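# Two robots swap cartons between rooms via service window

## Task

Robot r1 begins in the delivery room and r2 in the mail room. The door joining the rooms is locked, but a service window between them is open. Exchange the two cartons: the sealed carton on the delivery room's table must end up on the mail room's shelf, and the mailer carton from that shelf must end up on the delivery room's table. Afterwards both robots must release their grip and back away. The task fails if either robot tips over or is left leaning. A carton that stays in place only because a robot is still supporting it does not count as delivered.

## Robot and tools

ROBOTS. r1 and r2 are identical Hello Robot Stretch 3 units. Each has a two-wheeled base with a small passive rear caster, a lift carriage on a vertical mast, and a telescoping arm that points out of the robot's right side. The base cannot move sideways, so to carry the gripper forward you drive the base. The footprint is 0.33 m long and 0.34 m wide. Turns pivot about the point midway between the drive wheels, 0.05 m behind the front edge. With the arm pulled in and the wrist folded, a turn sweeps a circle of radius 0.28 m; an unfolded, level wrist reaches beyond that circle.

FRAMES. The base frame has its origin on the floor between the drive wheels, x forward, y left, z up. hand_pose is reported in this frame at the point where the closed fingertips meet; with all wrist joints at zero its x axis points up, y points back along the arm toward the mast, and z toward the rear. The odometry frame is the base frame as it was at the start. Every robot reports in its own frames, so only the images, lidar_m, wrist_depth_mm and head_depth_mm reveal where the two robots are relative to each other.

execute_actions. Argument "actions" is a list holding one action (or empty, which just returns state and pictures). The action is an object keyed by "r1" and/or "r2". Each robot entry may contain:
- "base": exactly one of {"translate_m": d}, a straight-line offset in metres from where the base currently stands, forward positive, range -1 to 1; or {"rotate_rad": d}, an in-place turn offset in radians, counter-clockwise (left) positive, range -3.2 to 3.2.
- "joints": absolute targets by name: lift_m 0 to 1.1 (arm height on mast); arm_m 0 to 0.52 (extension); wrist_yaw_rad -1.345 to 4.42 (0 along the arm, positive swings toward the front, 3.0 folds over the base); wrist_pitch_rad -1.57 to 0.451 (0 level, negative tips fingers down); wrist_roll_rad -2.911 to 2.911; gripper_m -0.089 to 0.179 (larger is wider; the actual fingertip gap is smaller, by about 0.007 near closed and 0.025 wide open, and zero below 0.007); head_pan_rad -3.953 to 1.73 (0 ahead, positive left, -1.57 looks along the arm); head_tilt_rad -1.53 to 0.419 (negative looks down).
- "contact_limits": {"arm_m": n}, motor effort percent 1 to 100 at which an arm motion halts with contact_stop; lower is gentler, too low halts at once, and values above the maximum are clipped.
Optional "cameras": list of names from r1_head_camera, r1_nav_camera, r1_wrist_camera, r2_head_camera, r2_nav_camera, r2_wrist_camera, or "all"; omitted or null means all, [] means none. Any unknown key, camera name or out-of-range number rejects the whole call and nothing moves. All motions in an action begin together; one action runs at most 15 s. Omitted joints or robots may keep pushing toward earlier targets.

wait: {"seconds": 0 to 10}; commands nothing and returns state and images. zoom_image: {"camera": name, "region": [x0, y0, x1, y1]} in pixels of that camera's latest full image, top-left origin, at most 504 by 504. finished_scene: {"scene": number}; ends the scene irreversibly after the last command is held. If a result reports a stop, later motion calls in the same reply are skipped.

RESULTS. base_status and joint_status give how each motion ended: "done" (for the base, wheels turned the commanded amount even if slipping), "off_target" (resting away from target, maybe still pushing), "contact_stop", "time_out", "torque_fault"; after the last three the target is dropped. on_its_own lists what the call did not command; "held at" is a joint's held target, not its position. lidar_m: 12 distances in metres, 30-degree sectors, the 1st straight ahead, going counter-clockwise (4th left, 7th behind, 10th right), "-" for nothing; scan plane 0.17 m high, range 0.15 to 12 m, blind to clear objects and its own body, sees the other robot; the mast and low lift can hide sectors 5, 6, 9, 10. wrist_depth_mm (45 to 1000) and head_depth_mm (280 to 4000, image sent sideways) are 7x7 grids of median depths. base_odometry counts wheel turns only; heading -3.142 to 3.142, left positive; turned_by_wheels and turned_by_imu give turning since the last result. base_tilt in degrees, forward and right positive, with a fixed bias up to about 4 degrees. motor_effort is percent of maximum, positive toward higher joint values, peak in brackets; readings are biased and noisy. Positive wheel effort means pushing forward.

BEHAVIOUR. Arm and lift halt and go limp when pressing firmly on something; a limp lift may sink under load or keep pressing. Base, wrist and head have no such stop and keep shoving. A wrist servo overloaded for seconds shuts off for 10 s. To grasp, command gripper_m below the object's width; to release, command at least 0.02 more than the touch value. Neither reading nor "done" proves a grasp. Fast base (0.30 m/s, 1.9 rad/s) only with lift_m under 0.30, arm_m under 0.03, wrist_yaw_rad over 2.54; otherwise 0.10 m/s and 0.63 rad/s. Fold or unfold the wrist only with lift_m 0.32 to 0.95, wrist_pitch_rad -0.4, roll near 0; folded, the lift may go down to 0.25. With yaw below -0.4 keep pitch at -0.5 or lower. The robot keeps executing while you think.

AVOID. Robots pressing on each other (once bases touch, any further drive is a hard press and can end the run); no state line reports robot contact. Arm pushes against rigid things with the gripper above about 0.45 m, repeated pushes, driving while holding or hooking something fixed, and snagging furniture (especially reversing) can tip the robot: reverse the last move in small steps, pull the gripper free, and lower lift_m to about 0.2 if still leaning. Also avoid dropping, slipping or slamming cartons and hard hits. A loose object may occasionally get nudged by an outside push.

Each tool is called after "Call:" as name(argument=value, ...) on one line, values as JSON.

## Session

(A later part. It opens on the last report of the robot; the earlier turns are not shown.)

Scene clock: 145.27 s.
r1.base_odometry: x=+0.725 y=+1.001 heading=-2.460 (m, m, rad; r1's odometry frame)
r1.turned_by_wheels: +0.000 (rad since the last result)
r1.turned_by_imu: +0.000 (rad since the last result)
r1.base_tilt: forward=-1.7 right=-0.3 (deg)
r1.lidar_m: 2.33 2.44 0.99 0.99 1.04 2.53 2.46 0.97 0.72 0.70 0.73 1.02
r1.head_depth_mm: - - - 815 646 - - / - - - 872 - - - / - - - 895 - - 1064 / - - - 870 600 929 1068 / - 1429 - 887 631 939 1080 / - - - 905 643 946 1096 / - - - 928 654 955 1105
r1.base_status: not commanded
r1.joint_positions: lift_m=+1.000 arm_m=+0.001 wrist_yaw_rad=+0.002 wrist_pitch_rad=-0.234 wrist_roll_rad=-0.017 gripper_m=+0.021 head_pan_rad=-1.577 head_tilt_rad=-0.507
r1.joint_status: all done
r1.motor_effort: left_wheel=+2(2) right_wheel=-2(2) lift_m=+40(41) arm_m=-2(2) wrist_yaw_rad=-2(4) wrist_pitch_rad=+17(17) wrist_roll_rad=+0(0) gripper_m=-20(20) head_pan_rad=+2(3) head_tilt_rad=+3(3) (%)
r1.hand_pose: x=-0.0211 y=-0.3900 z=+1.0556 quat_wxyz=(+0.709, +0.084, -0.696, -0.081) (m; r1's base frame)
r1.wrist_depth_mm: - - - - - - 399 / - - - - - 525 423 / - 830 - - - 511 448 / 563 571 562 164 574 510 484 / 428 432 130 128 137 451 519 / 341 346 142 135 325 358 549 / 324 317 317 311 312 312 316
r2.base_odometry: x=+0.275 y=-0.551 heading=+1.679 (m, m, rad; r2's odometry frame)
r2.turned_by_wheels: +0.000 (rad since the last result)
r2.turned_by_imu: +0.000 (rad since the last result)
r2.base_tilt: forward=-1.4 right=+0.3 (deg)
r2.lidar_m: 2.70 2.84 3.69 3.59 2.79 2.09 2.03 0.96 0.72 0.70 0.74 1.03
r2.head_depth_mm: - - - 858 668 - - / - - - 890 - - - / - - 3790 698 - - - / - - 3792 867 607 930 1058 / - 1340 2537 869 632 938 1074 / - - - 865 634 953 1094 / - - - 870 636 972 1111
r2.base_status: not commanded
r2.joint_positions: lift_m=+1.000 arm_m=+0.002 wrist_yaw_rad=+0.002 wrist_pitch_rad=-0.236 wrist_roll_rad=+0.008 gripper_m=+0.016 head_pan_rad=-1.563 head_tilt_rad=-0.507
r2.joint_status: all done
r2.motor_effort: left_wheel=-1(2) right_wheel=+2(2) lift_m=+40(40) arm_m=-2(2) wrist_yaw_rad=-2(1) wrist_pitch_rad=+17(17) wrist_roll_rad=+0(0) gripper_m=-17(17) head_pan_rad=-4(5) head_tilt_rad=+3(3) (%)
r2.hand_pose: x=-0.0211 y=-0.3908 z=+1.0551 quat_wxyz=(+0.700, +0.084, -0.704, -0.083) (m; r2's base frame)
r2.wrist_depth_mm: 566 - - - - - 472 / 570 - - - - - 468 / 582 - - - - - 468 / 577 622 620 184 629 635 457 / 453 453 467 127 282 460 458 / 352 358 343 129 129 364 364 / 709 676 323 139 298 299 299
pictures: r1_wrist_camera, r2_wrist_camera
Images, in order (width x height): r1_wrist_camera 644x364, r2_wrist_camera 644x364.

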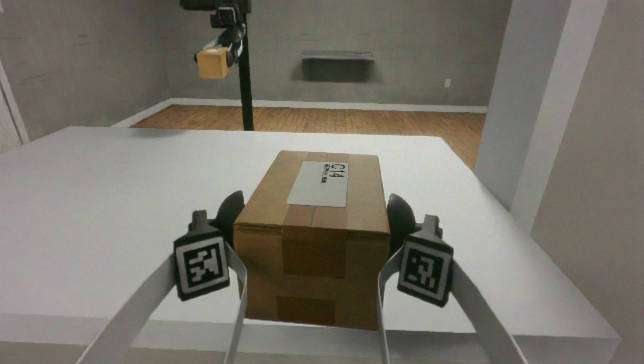

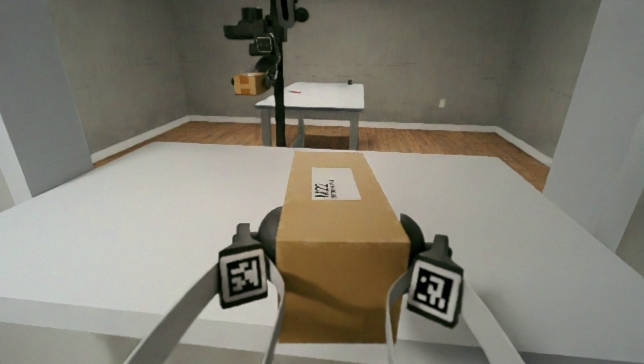

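Call:
execute_actions(actions=[{"r1":{"joints":{"arm_m":0.37,"lift_m":0.9}},"r2":{"base":{"translate_m":-0.08},"joints":{"arm_m":0.35,"lift_m":0.9}}}], cameras=[])

Call:
execute_actions(actions=[{"r1":{"joints":{"lift_m":0.872}},"r2":{"joints":{"lift_m":0.872}}}], cameras=[])

Call:
execute_actions(actions=[{"r1":{"joints":{"gripper_m":0.17}},"r2":{"joints":{"gripper_m":0.17}}}], cameras=[])

Call:
execute_actions(actions=[{"r1":{"joints":{"arm_m":0.12}},"r2":{"joints":{"arm_m":0.14}}}], cameras=[])

Call:
execute_actions(actions=[{"r1":{"base":{"translate_m":0.37}},"r2":{"base":{"translate_m":0.37}}}], cameras=["r2_wrist_camera","r1_wrist_camera"])

Scene clock: 161.43 s.
r1.base_odometry: x=+0.725 y=+1.001 heading=-2.460 (m, m, rad; r1's odometry frame)
r1.turned_by_wheels: +0.000 (rad since the last result)
r1.turned_by_imu: -0.001 (rad since the last result)
r1.base_tilt: forward=-1.8 right=-0.3 (deg)
r1.lidar_m: 2.32 2.43 0.99 0.99 1.04 2.53 2.46 0.97 0.72 0.70 0.73 1.02
r1.head_depth_mm: - - - - 570 904 1040 / - - - - 601 913 1052 / - - - - 609 921 1054 / - - - 860 620 925 1069 / - - - 887 631 936 1081 / - 1494 3734 859 642 942 1095 / - - - 791 654 953 1106
r1.base_status: not commanded
r1.joint_positions: lift_m=+0.900 arm_m=+0.370 wrist_yaw_rad=+0.000 wrist_pitch_rad=-0.233 wrist_roll_rad=-0.017 gripper_m=+0.021 head_pan_rad=-1.577 head_tilt_rad=-0.507
r1.joint_status: all done
r1.motor_effort: left_wheel=+2(2) right_wheel=-2(2) lift_m=+25(33) arm_m=+2(3) wrist_yaw_rad=+0(2) wrist_pitch_rad=+17(17) wrist_roll_rad=+0(0) gripper_m=-19(19) head_pan_rad=+3(2) head_tilt_rad=+3(3) (%)
r1.hand_pose: x=-0.0214 y=-0.7584 z=+0.9563 quat_wxyz=(+0.709, +0.083, -0.696, -0.082) (m; r1's base frame)
r1.wrist_depth_mm: - - - - - - - / - - - - - - - / - - - - - - - / 333 340 341 164 349 354 - / 256 257 130 129 138 268 269 / 207 206 142 134 198 213 215 / 174 175 174 170 177 180 179
r2.base_odometry: x=+0.283 y=-0.630 heading=+1.679 (m, m, rad; r2's odometry frame)
r2.turned_by_wheels: +0.000 (rad since the last result)
r2.turned_by_imu: +0.000 (rad since the last result)
r2.base_tilt: forward=-1.3 right=+0.5 (deg)
r2.lidar_m: 2.78 2.92 3.71 3.59 2.70 2.00 1.96 0.96 0.72 0.70 0.73 1.03
r2.head_depth_mm: - - - - 606 878 988 / - - - - 608 893 1017 / - - 3880 - 605 908 1038 / - - 3806 867 631 922 1056 / - 3209 3479 865 632 933 1072 / - 1499 2509 855 632 956 1094 / - - 3779 789 634 967 1112
r2.base_status: done
r2.joint_positions: lift_m=+0.900 arm_m=+0.350 wrist_yaw_rad=+0.000 wrist_pitch_rad=-0.235 wrist_roll_rad=+0.008 gripper_m=+0.016 head_pan_rad=-1.563 head_tilt_rad=-0.507
r2.joint_status: all done
r2.motor_effort: left_wheel=-1(7) right_wheel=+2(3) lift_m=+23(31) arm_m=+3(2) wrist_yaw_rad=+0(1) wrist_pitch_rad=+17(17) wrist_roll_rad=+0(0) gripper_m=-17(17) head_pan_rad=-4(3) head_tilt_rad=+3(3) (%)
r2.hand_pose: x=-0.0215 y=-0.7382 z=+0.9558 quat_wxyz=(+0.700, +0.083, -0.705, -0.084) (m; r2's base frame)
r2.wrist_depth_mm: 374 679 - - - - - / 364 - - - - - - / 391 - - - - - - / 370 374 379 184 383 384 - / 271 271 282 127 199 278 280 / 213 214 207 129 129 218 219 / 176 177 177 139 173 179 180
pictures: none
No camera images: the call's "cameras" was empty. Leave "cameras" out to get every camera's image.

Scene clock: 162.47 s.
r1.base_odometry: x=+0.725 y=+1.001 heading=-2.460 (m, m, rad; r1's odometry frame)
r1.turned_by_wheels: +0.000 (rad since the last result)
r1.turned_by_imu: +0.000 (rad since the last result)
r1.base_tilt: forward=-1.8 right=-0.3 (deg)
r1.lidar_m: 2.32 2.43 0.99 0.99 1.04 2.54 2.46 0.97 0.72 0.70 0.73 1.02
r1.head_depth_mm: - - - 898 - 904 1039 / - - - - 583 910 1051 / - - - - 590 917 1058 / - - - 871 620 924 1070 / - - - 884 631 935 1084 / - 1494 1605 862 642 940 1090 / - - - 844 653 954 1100
r1.base_status: not commanded
r1.joint_positions: lift_m=+0.872 arm_m=+0.370 wrist_yaw_rad=+0.000 wrist_pitch_rad=-0.232 wrist_roll_rad=-0.017 gripper_m=+0.021 head_pan_rad=-1.577 head_tilt_rad=-0.507
r1.joint_status: all done
r1.motor_effort: left_wheel=+2(2) right_wheel=-2(2) lift_m=+25(25) arm_m=+2(2) wrist_yaw_rad=+0(1) wrist_pitch_rad=+16(17) wrist_roll_rad=+0(0) gripper_m=-20(20) head_pan_rad=+2(2) head_tilt_rad=+2(3) (%)
r1.hand_pose: x=-0.0214 y=-0.7585 z=+0.9285 quat_wxyz=(+0.709, +0.083, -0.696, -0.081) (m; r1's base frame)
r1.wrist_depth_mm: - - - - - - - / - - - - - - - / 395 397 413 416 418 428 - / 272 276 279 164 285 292 294 / 208 210 130 128 137 218 221 / 168 169 143 135 160 175 176 / 141 142 143 141 145 145 146
r2.base_odometry: x=+0.283 y=-0.630 heading=+1.679 (m, m, rad; r2's odometry frame)
r2.turned_by_wheels: +0.000 (rad since the last result)
r2.turned_by_imu: +0.000 (rad since the last result)
r2.base_tilt: forward=-1.3 right=+0.6 (deg)
r2.lidar_m: 2.78 2.92 3.70 3.60 2.69 2.00 1.95 0.96 0.72 0.70 0.73 1.03
r2.head_depth_mm: - - - 957 - 891 997 / - - - 1022 598 891 1013 / - - 3756 1029 597 907 1036 / - - 3735 863 629 924 1052 / - 3181 3520 866 632 937 1070 / - 1503 2489 866 633 954 1087 / - - 3810 797 635 968 1111
r2.base_status: not commanded
r2.joint_positions: lift_m=+0.872 arm_m=+0.350 wrist_yaw_rad=+0.000 wrist_pitch_rad=-0.230 wrist_roll_rad=+0.008 gripper_m=+0.016 head_pan_rad=-1.563 head_tilt_rad=-0.507
r2.joint_status: all done
r2.motor_effort: left_wheel=-1(2) right_wheel=+2(2) lift_m=+22(22) arm_m=+3(2) wrist_yaw_rad=+1(0) wrist_pitch_rad=+14(17) wrist_roll_rad=+0(0) gripper_m=-17(17) head_pan_rad=-3(3) head_tilt_rad=+2(3) (%)
r2.hand_pose: x=-0.0215 y=-0.7387 z=+0.9292 quat_wxyz=(+0.700, +0.081, -0.705, -0.082) (m; r2's base frame)
r2.wrist_depth_mm: 376 728 - - - - - / 367 - - - - - - / 388 - - - - - - / 309 310 311 181 319 321 324 / 224 225 234 128 146 232 233 / 177 177 171 129 130 181 181 / 146 146 147 137 142 148 148
pictures: none
No camera images: the call's "cameras" was empty. Leave "cameras" out to get every camera's image.

Scene clock: 164.50 s.
r1.base_odometry: x=+0.725 y=+1.001 heading=-2.460 (m, m, rad; r1's odometry frame)
r1.turned_by_wheels: +0.000 (rad since the last result)
r1.turned_by_imu: +0.000 (rad since the last result)
r1.base_tilt: forward=-1.7 right=-0.3 (deg)
r1.lidar_m: 2.33 2.43 0.99 0.99 1.04 2.54 2.46 0.97 0.72 0.70 0.73 1.02
r1.head_depth_mm: - - - 902 - 905 1034 / - - - - 581 912 1049 / - - - - 589 918 1058 / - - - 891 622 926 1070 / - - - 886 633 938 1083 / - 1487 1590 859 642 943 1092 / - - - 854 652 953 1102
r1.base_status: not commanded
r1.joint_positions: lift_m=+0.872 arm_m=+0.370 wrist_yaw_rad=+0.000 wrist_pitch_rad=-0.224 wrist_roll_rad=-0.017 gripper_m=+0.170 head_pan_rad=-1.577 head_tilt_rad=-0.507
r1.joint_status: all done
r1.motor_effort: left_wheel=+2(2) right_wheel=-2(2) lift_m=+25(25) arm_m=+2(2) wrist_yaw_rad=+0(0) wrist_pitch_rad=+12(16) wrist_roll_rad=+0(0) gripper_m=+0(81) head_pan_rad=+2(2) head_tilt_rad=+3(3) (%)
r1.hand_pose: x=-0.0214 y=-0.7592 z=+0.9306 quat_wxyz=(+0.709, +0.080, -0.696, -0.078) (m; r1's base frame)
r1.wrist_depth_mm: - - - - - - - / - - - - - - - / 410 414 426 433 439 - - / 279 289 288 171 292 300 304 / 223 215 198 130 211 235 226 / - 172 161 135 170 173 184 / 144 144 145 143 147 148 149
r2.base_odometry: x=+0.283 y=-0.630 heading=+1.679 (m, m, rad; r2's odometry frame)
r2.turned_by_wheels: +0.000 (rad since the last result)
r2.turned_by_imu: +0.000 (rad since the last result)
r2.base_tilt: forward=-1.2 right=+0.6 (deg)
r2.lidar_m: 2.78 2.93 3.70 3.60 2.70 2.01 1.95 0.95 0.72 0.70 0.73 1.03
r2.head_depth_mm: - - - 965 - 894 994 / - - - - 594 893 1021 / - - 3838 995 597 904 1035 / - - 3743 918 632 923 1057 / - 3182 3521 865 633 938 1076 / - 1501 2488 870 632 954 1094 / - - 3816 795 632 971 1116
r2.base_status: not commanded
r2.joint_positions: lift_m=+0.872 arm_m=+0.350 wrist_yaw_rad=+0.000 wrist_pitch_rad=-0.223 wrist_roll_rad=+0.008 gripper_m=+0.170 head_pan_rad=-1.563 head_tilt_rad=-0.507
r2.joint_status: all done
r2.motor_effort: left_wheel=-1(1) right_wheel=+2(2) lift_m=+22(22) arm_m=+3(3) wrist_yaw_rad=+0(0) wrist_pitch_rad=+11(14) wrist_roll_rad=+0(0) gripper_m=+0(94) head_pan_rad=-4(3) head_tilt_rad=+3(3) (%)
r2.hand_pose: x=-0.0215 y=-0.7392 z=+0.9308 quat_wxyz=(+0.700, +0.079, -0.705, -0.079) (m; r2's base frame)
r2.wrist_depth_mm: 377 729 - - - - - / 361 - - - - - - / 364 - - - - - - / 315 317 321 190 327 331 330 / 228 243 231 136 222 236 238 / 187 - 181 132 168 183 193 / 142 148 148 141 144 150 -
pictures: none
No camera images: the call's "cameras" was empty. Leave "cameras" out to get every camera's image.

Scene clock: 167.57 s.
r1.base_odometry: x=+0.725 y=+1.001 heading=-2.460 (m, m, rad; r1's odometry frame)
r1.turned_by_wheels: +0.000 (rad since the last result)
r1.turned_by_imu: +0.000 (rad since the last result)
r1.base_tilt: forward=-1.8 right=-0.2 (deg)
r1.lidar_m: 2.33 2.43 0.99 0.99 1.04 2.53 2.46 0.97 0.72 0.70 0.73 1.02
r1.head_depth_mm: - - - 812 640 - 1092 / - - - 825 655 - 1089 / - - - 770 666 - 1078 / - - - 865 632 925 1072 / - - - 885 633 933 1081 / - 1486 1559 898 643 946 1093 / - - - 854 652 952 1101
r1.base_status: not commanded
r1.joint_positions: lift_m=+0.872 arm_m=+0.120 wrist_yaw_rad=+0.000 wrist_pitch_rad=-0.223 wrist_roll_rad=-0.017 gripper_m=+0.170 head_pan_rad=-1.577 head_tilt_rad=-0.507
r1.joint_status: all done
r1.motor_effort: left_wheel=+2(2) right_wheel=-2(2) lift_m=+24(25) arm_m=-2(3) wrist_yaw_rad=+0(1) wrist_pitch_rad=+11(12) wrist_roll_rad=+0(0) gripper_m=+1(0) head_pan_rad=+3(2) head_tilt_rad=+3(3) (%)
r1.hand_pose: x=-0.0214 y=-0.5098 z=+0.9309 quat_wxyz=(+0.709, +0.080, -0.696, -0.078) (m; r1's base frame)
r1.wrist_depth_mm: - - - - - - 349 / - 759 - - - - 344 / 384 424 432 363 447 447 339 / 283 287 290 295 296 299 305 / 223 217 217 221 224 238 228 / - 175 176 178 178 175 186 / 150 150 150 148 148 149 150
r2.base_odometry: x=+0.283 y=-0.630 heading=+1.679 (m, m, rad; r2's odometry frame)
r2.turned_by_wheels: +0.000 (rad since the last result)
r2.turned_by_imu: +0.000 (rad since the last result)
r2.base_tilt: forward=-1.2 right=+0.4 (deg)
r2.lidar_m: 2.78 2.92 3.70 3.59 2.69 2.01 1.95 0.95 0.72 0.70 0.73 1.03
r2.head_depth_mm: - - - 860 684 - - / - - - 860 683 - 1060 / - - 3809 782 697 - 1073 / - - 3781 864 654 931 1053 / - 3212 3303 866 629 940 1071 / - 1500 2611 867 632 953 1092 / - - - 794 633 967 1123
r2.base_status: not commanded
r2.joint_positions: lift_m=+0.872 arm_m=+0.140 wrist_yaw_rad=+0.000 wrist_pitch_rad=-0.222 wrist_roll_rad=+0.008 gripper_m=+0.170 head_pan_rad=-1.563 head_tilt_rad=-0.507
r2.joint_status: all done
r2.motor_effort: left_wheel=-1(2) right_wheel=+2(2) lift_m=+22(22) arm_m=-2(3) wrist_yaw_rad=+0(1) wrist_pitch_rad=+10(11) wrist_roll_rad=+0(1) gripper_m=+0(0) head_pan_rad=-5(4) head_tilt_rad=+3(3) (%)
r2.hand_pose: x=-0.0215 y=-0.5299 z=+0.9311 quat_wxyz=(+0.700, +0.078, -0.705, -0.079) (m; r2's base frame)
r2.wrist_depth_mm: - - - - - - - / - - - - - - 365 / 373 466 531 425 546 - 365 / 318 321 325 326 331 333 325 / 230 245 233 235 236 237 240 / 189 - 182 183 184 185 194 / 143 148 150 150 151 151 -
pictures: none
No camera images: the call's "cameras" was empty. Leave "cameras" out to get every camera's image.

Scene clock: 172.57 s.
r1.base_odometry: x=+0.438 y=+0.768 heading=-2.460 (m, m, rad; r1's odometry frame)
r1.turned_by_wheels: +0.000 (rad since the last result)
r1.turned_by_imu: +0.001 (rad since the last result)
r1.base_tilt: forward=-1.7 right=-0.2 (deg)
r1.lidar_m: 1.96 2.05 2.86 0.95 1.22 2.92 2.54 0.98 0.73 0.71 0.74 1.03
r1.head_depth_mm: - 1518 3546 808 638 - 1097 / - - - 828 655 - 1106 / - - - 777 668 - 1094 / - - - 862 631 939 1084 / - - - 886 630 944 1095 / - - - 798 644 953 1104 / 646 635 686 757 836 963 1119
r1.base_status: done
r1.joint_positions: lift_m=+0.872 arm_m=+0.120 wrist_yaw_rad=+0.000 wrist_pitch_rad=-0.223 wrist_roll_rad=-0.017 gripper_m=+0.170 head_pan_rad=-1.577 head_tilt_rad=-0.507
r1.joint_status: not commanded
r1.motor_effort: left_wheel=+2(7) right_wheel=-2(4) lift_m=+24(25) arm_m=-2(2) wrist_yaw_rad=+0(0) wrist_pitch_rad=+11(11) wrist_roll_rad=+0(0) gripper_m=+0(0) head_pan_rad=+2(3) head_tilt_rad=+3(3) (%)
r1.hand_pose: x=-0.0214 y=-0.5098 z=+0.9309 quat_wxyz=(+0.709, +0.080, -0.696, -0.078) (m; r1's base frame)
r1.wrist_depth_mm: 338 - - - - 779 - / 343 - - - - 716 - / 359 418 425 360 407 452 400 / 281 289 290 292 298 302 307 / 223 218 219 221 223 235 228 / - 173 174 176 178 176 185 / 160 158 157 157 156 155 155
r2.base_odometry: x=+0.243 y=-0.263 heading=+1.679 (m, m, rad; r2's odometry frame)
r2.turned_by_wheels: +0.000 (rad since the last result)
r2.turned_by_imu: -0.001 (rad since the last result)
r2.base_tilt: forward=-1.2 right=+0.5 (deg)
r2.lidar_m: 2.40 2.54 3.54 3.58 3.20 2.38 2.31 0.97 0.73 0.71 0.75 1.05
r2.head_depth_mm: - 1442 3792 865 681 - - / - - 3756 864 681 - 1076 / - - 3806 799 701 - 1103 / - - 2591 868 657 949 1070 / - - - 868 632 957 1094 / - 762 774 788 634 976 1112 / 596 644 706 783 845 985 1137
r2.base_status: done
r2.joint_positions: lift_m=+0.872 arm_m=+0.140 wrist_yaw_rad=+0.000 wrist_pitch_rad=-0.222 wrist_roll_rad=+0.008 gripper_m=+0.170 head_pan_rad=-1.563 head_tilt_rad=-0.507
r2.joint_status: not commanded
r2.motor_effort: left_wheel=-1(2) right_wheel=+2(7) lift_m=+22(22) arm_m=-3(2) wrist_yaw_rad=+1(2) wrist_pitch_rad=+10(10) wrist_roll_rad=+0(0) gripper_m=+0(0) head_pan_rad=-4(4) head_tilt_rad=+4(3) (%)
r2.hand_pose: x=-0.0215 y=-0.5299 z=+0.9311 quat_wxyz=(+0.700, +0.078, -0.705, -0.079) (m; r2's base frame)
r2.wrist_depth_mm: 310 376 - - - - - / 334 381 - - - 782 - / 361 389 524 473 483 551 443 / 384 322 324 327 327 332 334 / 230 245 233 236 237 238 239 / 188 - 182 182 184 184 195 / 154 150 149 150 150 151 -
pictures: r1_wrist_camera, r2_wrist_camera
Images, in order (width x height): r1_wrist_camera 644x364, r2_wrist_camera 644x364.

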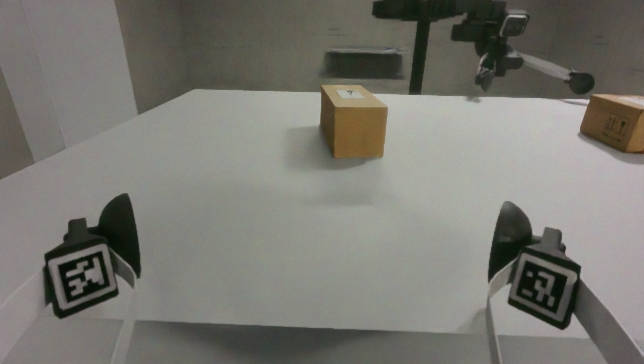

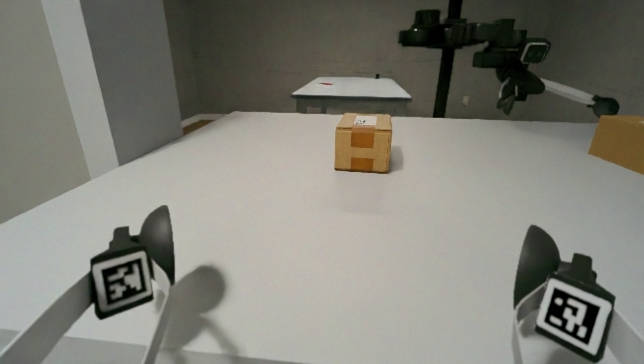

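Faces at ~0.345.

Call:
execute_actions(actions=[{"r1":{"base":{"translate_m":-0.03},"joints":{"arm_m":0.34,"lift_m":0.868}},"r2":{"base":{"translate_m":-0.018},"joints":{"arm_m":0.355,"lift_m":0.868}}}], cameras=["r2_wrist_camera","r1_wrist_camera"])

Call:
execute_actions(actions=[{"r1":{"joints":{"gripper_m":0.015}},"r2":{"joints":{"gripper_m":0.02}}}], cameras=[])

Call:
execute_actions(actions=[{"r1":{"joints":{"lift_m":0.94}},"r2":{"joints":{"lift_m":0.94}}}], cameras=["r2_wrist_camera","r1_wrist_camera"])

Scene clock: 182.93 s.
r1.base_odometry: x=+0.461 y=+0.787 heading=-2.460 (m, m, rad; r1's odometry frame)
r1.turned_by_wheels: +0.000 (rad since the last result)
r1.turned_by_imu: -0.001 (rad since the last result)
r1.base_tilt: forward=-1.7 right=-0.3 (deg)
r1.lidar_m: 1.98 2.08 2.90 0.95 2.04 2.89 2.54 0.98 0.73 0.71 0.74 1.03
r1.head_depth_mm: - - 3464 856 571 925 1052 / - 1443 - - 571 921 1061 / - - - 976 577 931 1075 / - - - 891 621 936 1078 / - - - 883 632 947 1094 / - - - 845 644 956 1105 / - 700 704 750 804 965 1119
r1.base_status: done
r1.joint_positions: lift_m=+0.868 arm_m=+0.340 wrist_yaw_rad=+0.000 wrist_pitch_rad=-0.222 wrist_roll_rad=-0.017 gripper_m=+0.170 head_pan_rad=-1.577 head_tilt_rad=-0.507
r1.joint_status: all done
r1.motor_effort: left_wheel=+2(3) right_wheel=-2(8) lift_m=+24(24) arm_m=+2(1) wrist_yaw_rad=-1(1) wrist_pitch_rad=+11(11) wrist_roll_rad=+0(0) gripper_m=+0(0) head_pan_rad=+2(2) head_tilt_rad=+3(2) (%)
r1.hand_pose: x=-0.0214 y=-0.7293 z=+0.9270 quat_wxyz=(+0.709, +0.079, -0.696, -0.078) (m; r1's base frame)
r1.wrist_depth_mm: - - - - - - 394 / - - - - - - 403 / - 406 409 236 420 440 403 / 273 275 280 159 287 289 292 / 215 208 210 131 196 227 219 / - 167 170 139 164 169 178 / 139 140 141 142 142 144 143
r2.base_odometry: x=+0.245 y=-0.281 heading=+1.679 (m, m, rad; r2's odometry frame)
r2.turned_by_wheels: +0.000 (rad since the last result)
r2.turned_by_imu: +0.000 (rad since the last result)
r2.base_tilt: forward=-1.4 right=+0.6 (deg)
r2.lidar_m: 2.43 2.56 3.57 3.57 3.14 2.37 2.31 0.98 0.73 0.71 0.75 1.05
r2.head_depth_mm: - 1458 3746 960 - 914 1021 / - - 3741 1027 594 908 1036 / - - 3752 993 584 930 1048 / - - 3486 915 631 939 1072 / - - - 867 631 953 1090 / - - 835 797 633 969 1114 / 604 648 702 779 688 989 1127
r2.base_status: done
r2.joint_positions: lift_m=+0.868 arm_m=+0.355 wrist_yaw_rad=+0.000 wrist_pitch_rad=-0.222 wrist_roll_rad=+0.008 gripper_m=+0.170 head_pan_rad=-1.563 head_tilt_rad=-0.507
r2.joint_status: all done
r2.motor_effort: left_wheel=-1(6) right_wheel=+2(3) lift_m=+21(25) arm_m=+4(3) wrist_yaw_rad=+0(0) wrist_pitch_rad=+10(10) wrist_roll_rad=+0(0) gripper_m=+0(0) head_pan_rad=-3(5) head_tilt_rad=+3(3) (%)
r2.hand_pose: x=-0.0215 y=-0.7443 z=+0.9272 quat_wxyz=(+0.700, +0.078, -0.705, -0.079) (m; r2's base frame)
r2.wrist_depth_mm: - - - - 882 602 355 / - - - - - - 379 / - - - - - - - / 284 310 311 201 294 321 322 / 221 236 223 141 205 229 230 / 182 - 176 149 163 178 187 / 138 143 144 145 145 145 -
pictures: r1_wrist_camera, r2_wrist_camera
Images, in order (width x height): r1_wrist_camera 644x364, r2_wrist_camera 644x364.

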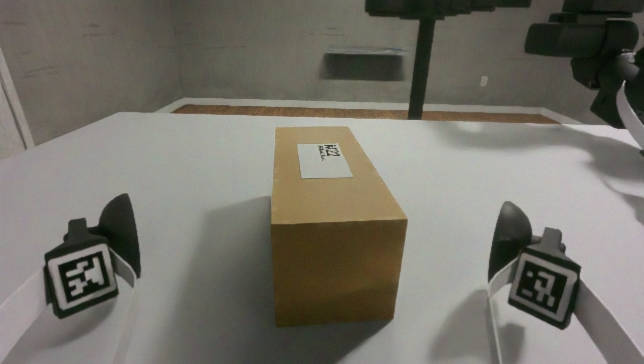

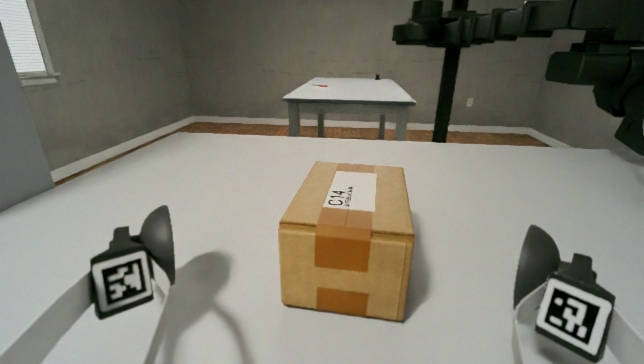

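Scene clock: 184.97 s.
r1.base_odometry: x=+0.461 y=+0.787 heading=-2.460 (m, m, rad; r1's odometry frame)
r1.turned_by_wheels: +0.000 (rad since the last result)
r1.turned_by_imu: +0.000 (rad since the last result)
r1.base_tilt: forward=-1.8 right=-0.3 (deg)
r1.lidar_m: 1.99 2.08 2.90 0.96 2.04 2.88 2.54 0.98 0.73 0.71 0.74 1.03
r1.head_depth_mm: - - 3501 898 567 928 1049 / - 1453 - - 570 920 1060 / - - - 972 578 929 1069 / - - - 871 622 939 1082 / - - - 887 631 947 1093 / - - - 842 643 953 1110 / - 701 704 751 805 964 1125
r1.base_status: not commanded
r1.joint_positions: lift_m=+0.868 arm_m=+0.340 wrist_yaw_rad=+0.000 wrist_pitch_rad=-0.223 wrist_roll_rad=-0.017 gripper_m=+0.016 head_pan_rad=-1.577 head_tilt_rad=-0.507
r1.joint_status: all done
r1.motor_effort: left_wheel=+2(2) right_wheel=-1(2) lift_m=+24(24) arm_m=+2(2) wrist_yaw_rad=+0(0) wrist_pitch_rad=+12(12) wrist_roll_rad=+0(0) gripper_m=-17(92) head_pan_rad=+2(2) head_tilt_rad=+3(3) (%)
r1.hand_pose: x=-0.0215 y=-0.7293 z=+0.9268 quat_wxyz=(+0.709, +0.080, -0.696, -0.078) (m; r1's base frame)
r1.wrist_depth_mm: - - - - - - 394 / - - - - - - 404 / - 391 414 237 426 434 397 / 272 275 278 157 284 288 290 / 206 206 130 130 214 217 219 / 165 168 156 137 158 173 173 / 139 139 141 141 143 143 144
r2.base_odometry: x=+0.245 y=-0.281 heading=+1.679 (m, m, rad; r2's odometry frame)
r2.turned_by_wheels: +0.000 (rad since the last result)
r2.turned_by_imu: +0.000 (rad since the last result)
r2.base_tilt: forward=-1.2 right=+0.5 (deg)
r2.lidar_m: 2.43 2.55 3.58 3.58 3.17 2.37 2.31 0.97 0.73 0.71 0.75 1.05
r2.head_depth_mm: - 1466 3705 963 - 914 1015 / - - 3769 991 596 912 1033 / - - 3741 1026 584 923 1057 / - - 3501 859 630 937 1075 / - - - 870 632 956 1092 / - - 838 797 633 966 1109 / 606 646 702 779 688 987 1131
r2.base_status: not commanded
r2.joint_positions: lift_m=+0.868 arm_m=+0.355 wrist_yaw_rad=+0.000 wrist_pitch_rad=-0.223 wrist_roll_rad=+0.008 gripper_m=+0.021 head_pan_rad=-1.563 head_tilt_rad=-0.507
r2.joint_status: all done
r2.motor_effort: left_wheel=-2(2) right_wheel=+3(1) lift_m=+22(21) arm_m=+2(3) wrist_yaw_rad=+1(0) wrist_pitch_rad=+11(11) wrist_roll_rad=+0(0) gripper_m=-18(99) head_pan_rad=-3(5) head_tilt_rad=+3(3) (%)
r2.hand_pose: x=-0.0215 y=-0.7443 z=+0.9270 quat_wxyz=(+0.700, +0.078, -0.705, -0.079) (m; r2's base frame)
r2.wrist_depth_mm: - - - - 875 610 358 / - - - - - - 379 / - - - - - - - / 284 307 311 200 293 320 322 / 221 223 236 139 144 227 230 / 173 174 161 145 140 177 178 / 142 143 143 144 144 145 146
pictures: none
No camera images: the call's "cameras" was empty. Leave "cameras" out to get every camera's image.

Scene clock: 186.47 s.
r1.base_odometry: x=+0.461 y=+0.787 heading=-2.460 (m, m, rad; r1's odometry frame)
r1.turned_by_wheels: +0.000 (rad since the last result)
r1.turned_by_imu: +0.000 (rad since the last result)
r1.base_tilt: forward=-1.8 right=-0.2 (deg)
r1.lidar_m: 1.98 2.08 2.90 0.95 2.04 2.88 2.54 0.98 0.73 0.71 0.74 1.03
r1.head_depth_mm: - - - 735 587 915 1048 / - 1501 - - 601 924 1055 / - - - - 612 931 1073 / - - - 861 622 938 1081 / - - - 886 629 946 1094 / - - - 844 641 954 1105 / - 699 704 750 807 964 1117
r1.base_status: not commanded
r1.joint_positions: lift_m=+0.940 arm_m=+0.340 wrist_yaw_rad=+0.000 wrist_pitch_rad=-0.232 wrist_roll_rad=-0.017 gripper_m=+0.016 head_pan_rad=-1.577 head_tilt_rad=-0.507
r1.joint_status: all done
r1.motor_effort: left_wheel=+2(2) right_wheel=-2(2) lift_m=+41(43) arm_m=+2(2) wrist_yaw_rad=+0(0) wrist_pitch_rad=+16(16) wrist_roll_rad=+0(0) gripper_m=-16(17) head_pan_rad=+2(3) head_tilt_rad=+3(3) (%)
r1.hand_pose: x=-0.0215 y=-0.7286 z=+0.9960 quat_wxyz=(+0.709, +0.083, -0.696, -0.081) (m; r1's base frame)
r1.wrist_depth_mm: - - - - - - 398 / - - - - - - 407 / - - - - - - - / - 428 423 160 440 445 456 / 330 325 130 130 335 340 339 / 262 261 245 137 250 271 274 / 219 223 223 216 225 228 227
r2.base_odometry: x=+0.245 y=-0.281 heading=+1.679 (m, m, rad; r2's odometry frame)
r2.turned_by_wheels: +0.000 (rad since the last result)
r2.turned_by_imu: +0.000 (rad since the last result)
r2.base_tilt: forward=-1.4 right=+0.5 (deg)
r2.lidar_m: 2.43 2.55 3.59 3.58 3.17 2.36 2.30 0.97 0.73 0.71 0.74 1.05
r2.head_depth_mm: - 1425 - - 605 895 1008 / - - 3131 - 630 914 1033 / - - - - 630 923 1057 / - - 3500 862 628 941 1072 / - - - 868 633 950 1094 / - - 836 794 632 967 1117 / 606 648 701 782 688 990 1137
r2.base_status: not commanded
r2.joint_positions: lift_m=+0.940 arm_m=+0.355 wrist_yaw_rad=+0.000 wrist_pitch_rad=-0.229 wrist_roll_rad=+0.008 gripper_m=+0.021 head_pan_rad=-1.563 head_tilt_rad=-0.507
r2.joint_status: all done
r2.motor_effort: left_wheel=-2(1) right_wheel=+3(2) lift_m=+40(42) arm_m=+3(3) wrist_yaw_rad=+1(0) wrist_pitch_rad=+14(14) wrist_roll_rad=+0(0) gripper_m=-18(18) head_pan_rad=-4(5) head_tilt_rad=+3(3) (%)
r2.hand_pose: x=-0.0215 y=-0.7437 z=+0.9967 quat_wxyz=(+0.700, +0.081, -0.705, -0.081) (m; r2's base frame)
r2.wrist_depth_mm: - - - - 888 615 361 / - - - - - - 382 / - - - - - - - / - - 483 201 456 - - / 304 347 371 139 144 355 359 / 272 273 252 145 139 279 277 / 223 225 226 226 223 228 228
pictures: r1_wrist_camera, r2_wrist_camera
Images, in order (width x height): r1_wrist_camera 644x364, r2_wrist_camera 644x364.

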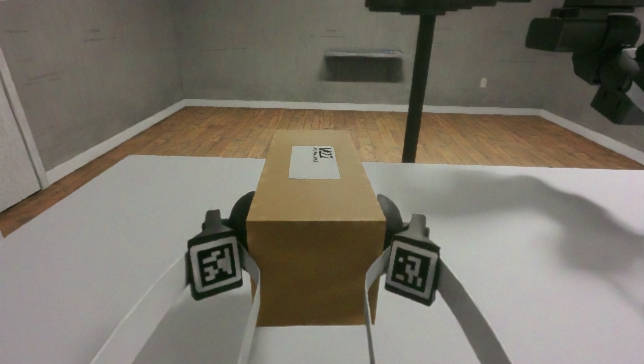

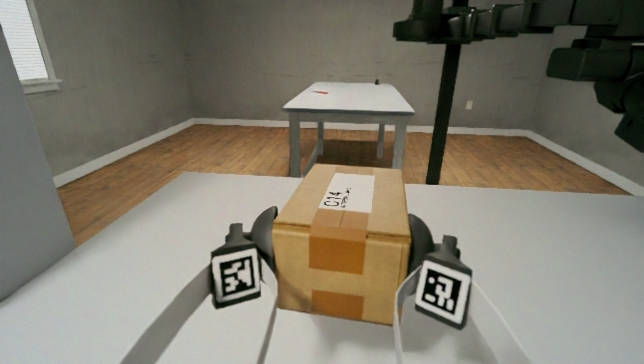

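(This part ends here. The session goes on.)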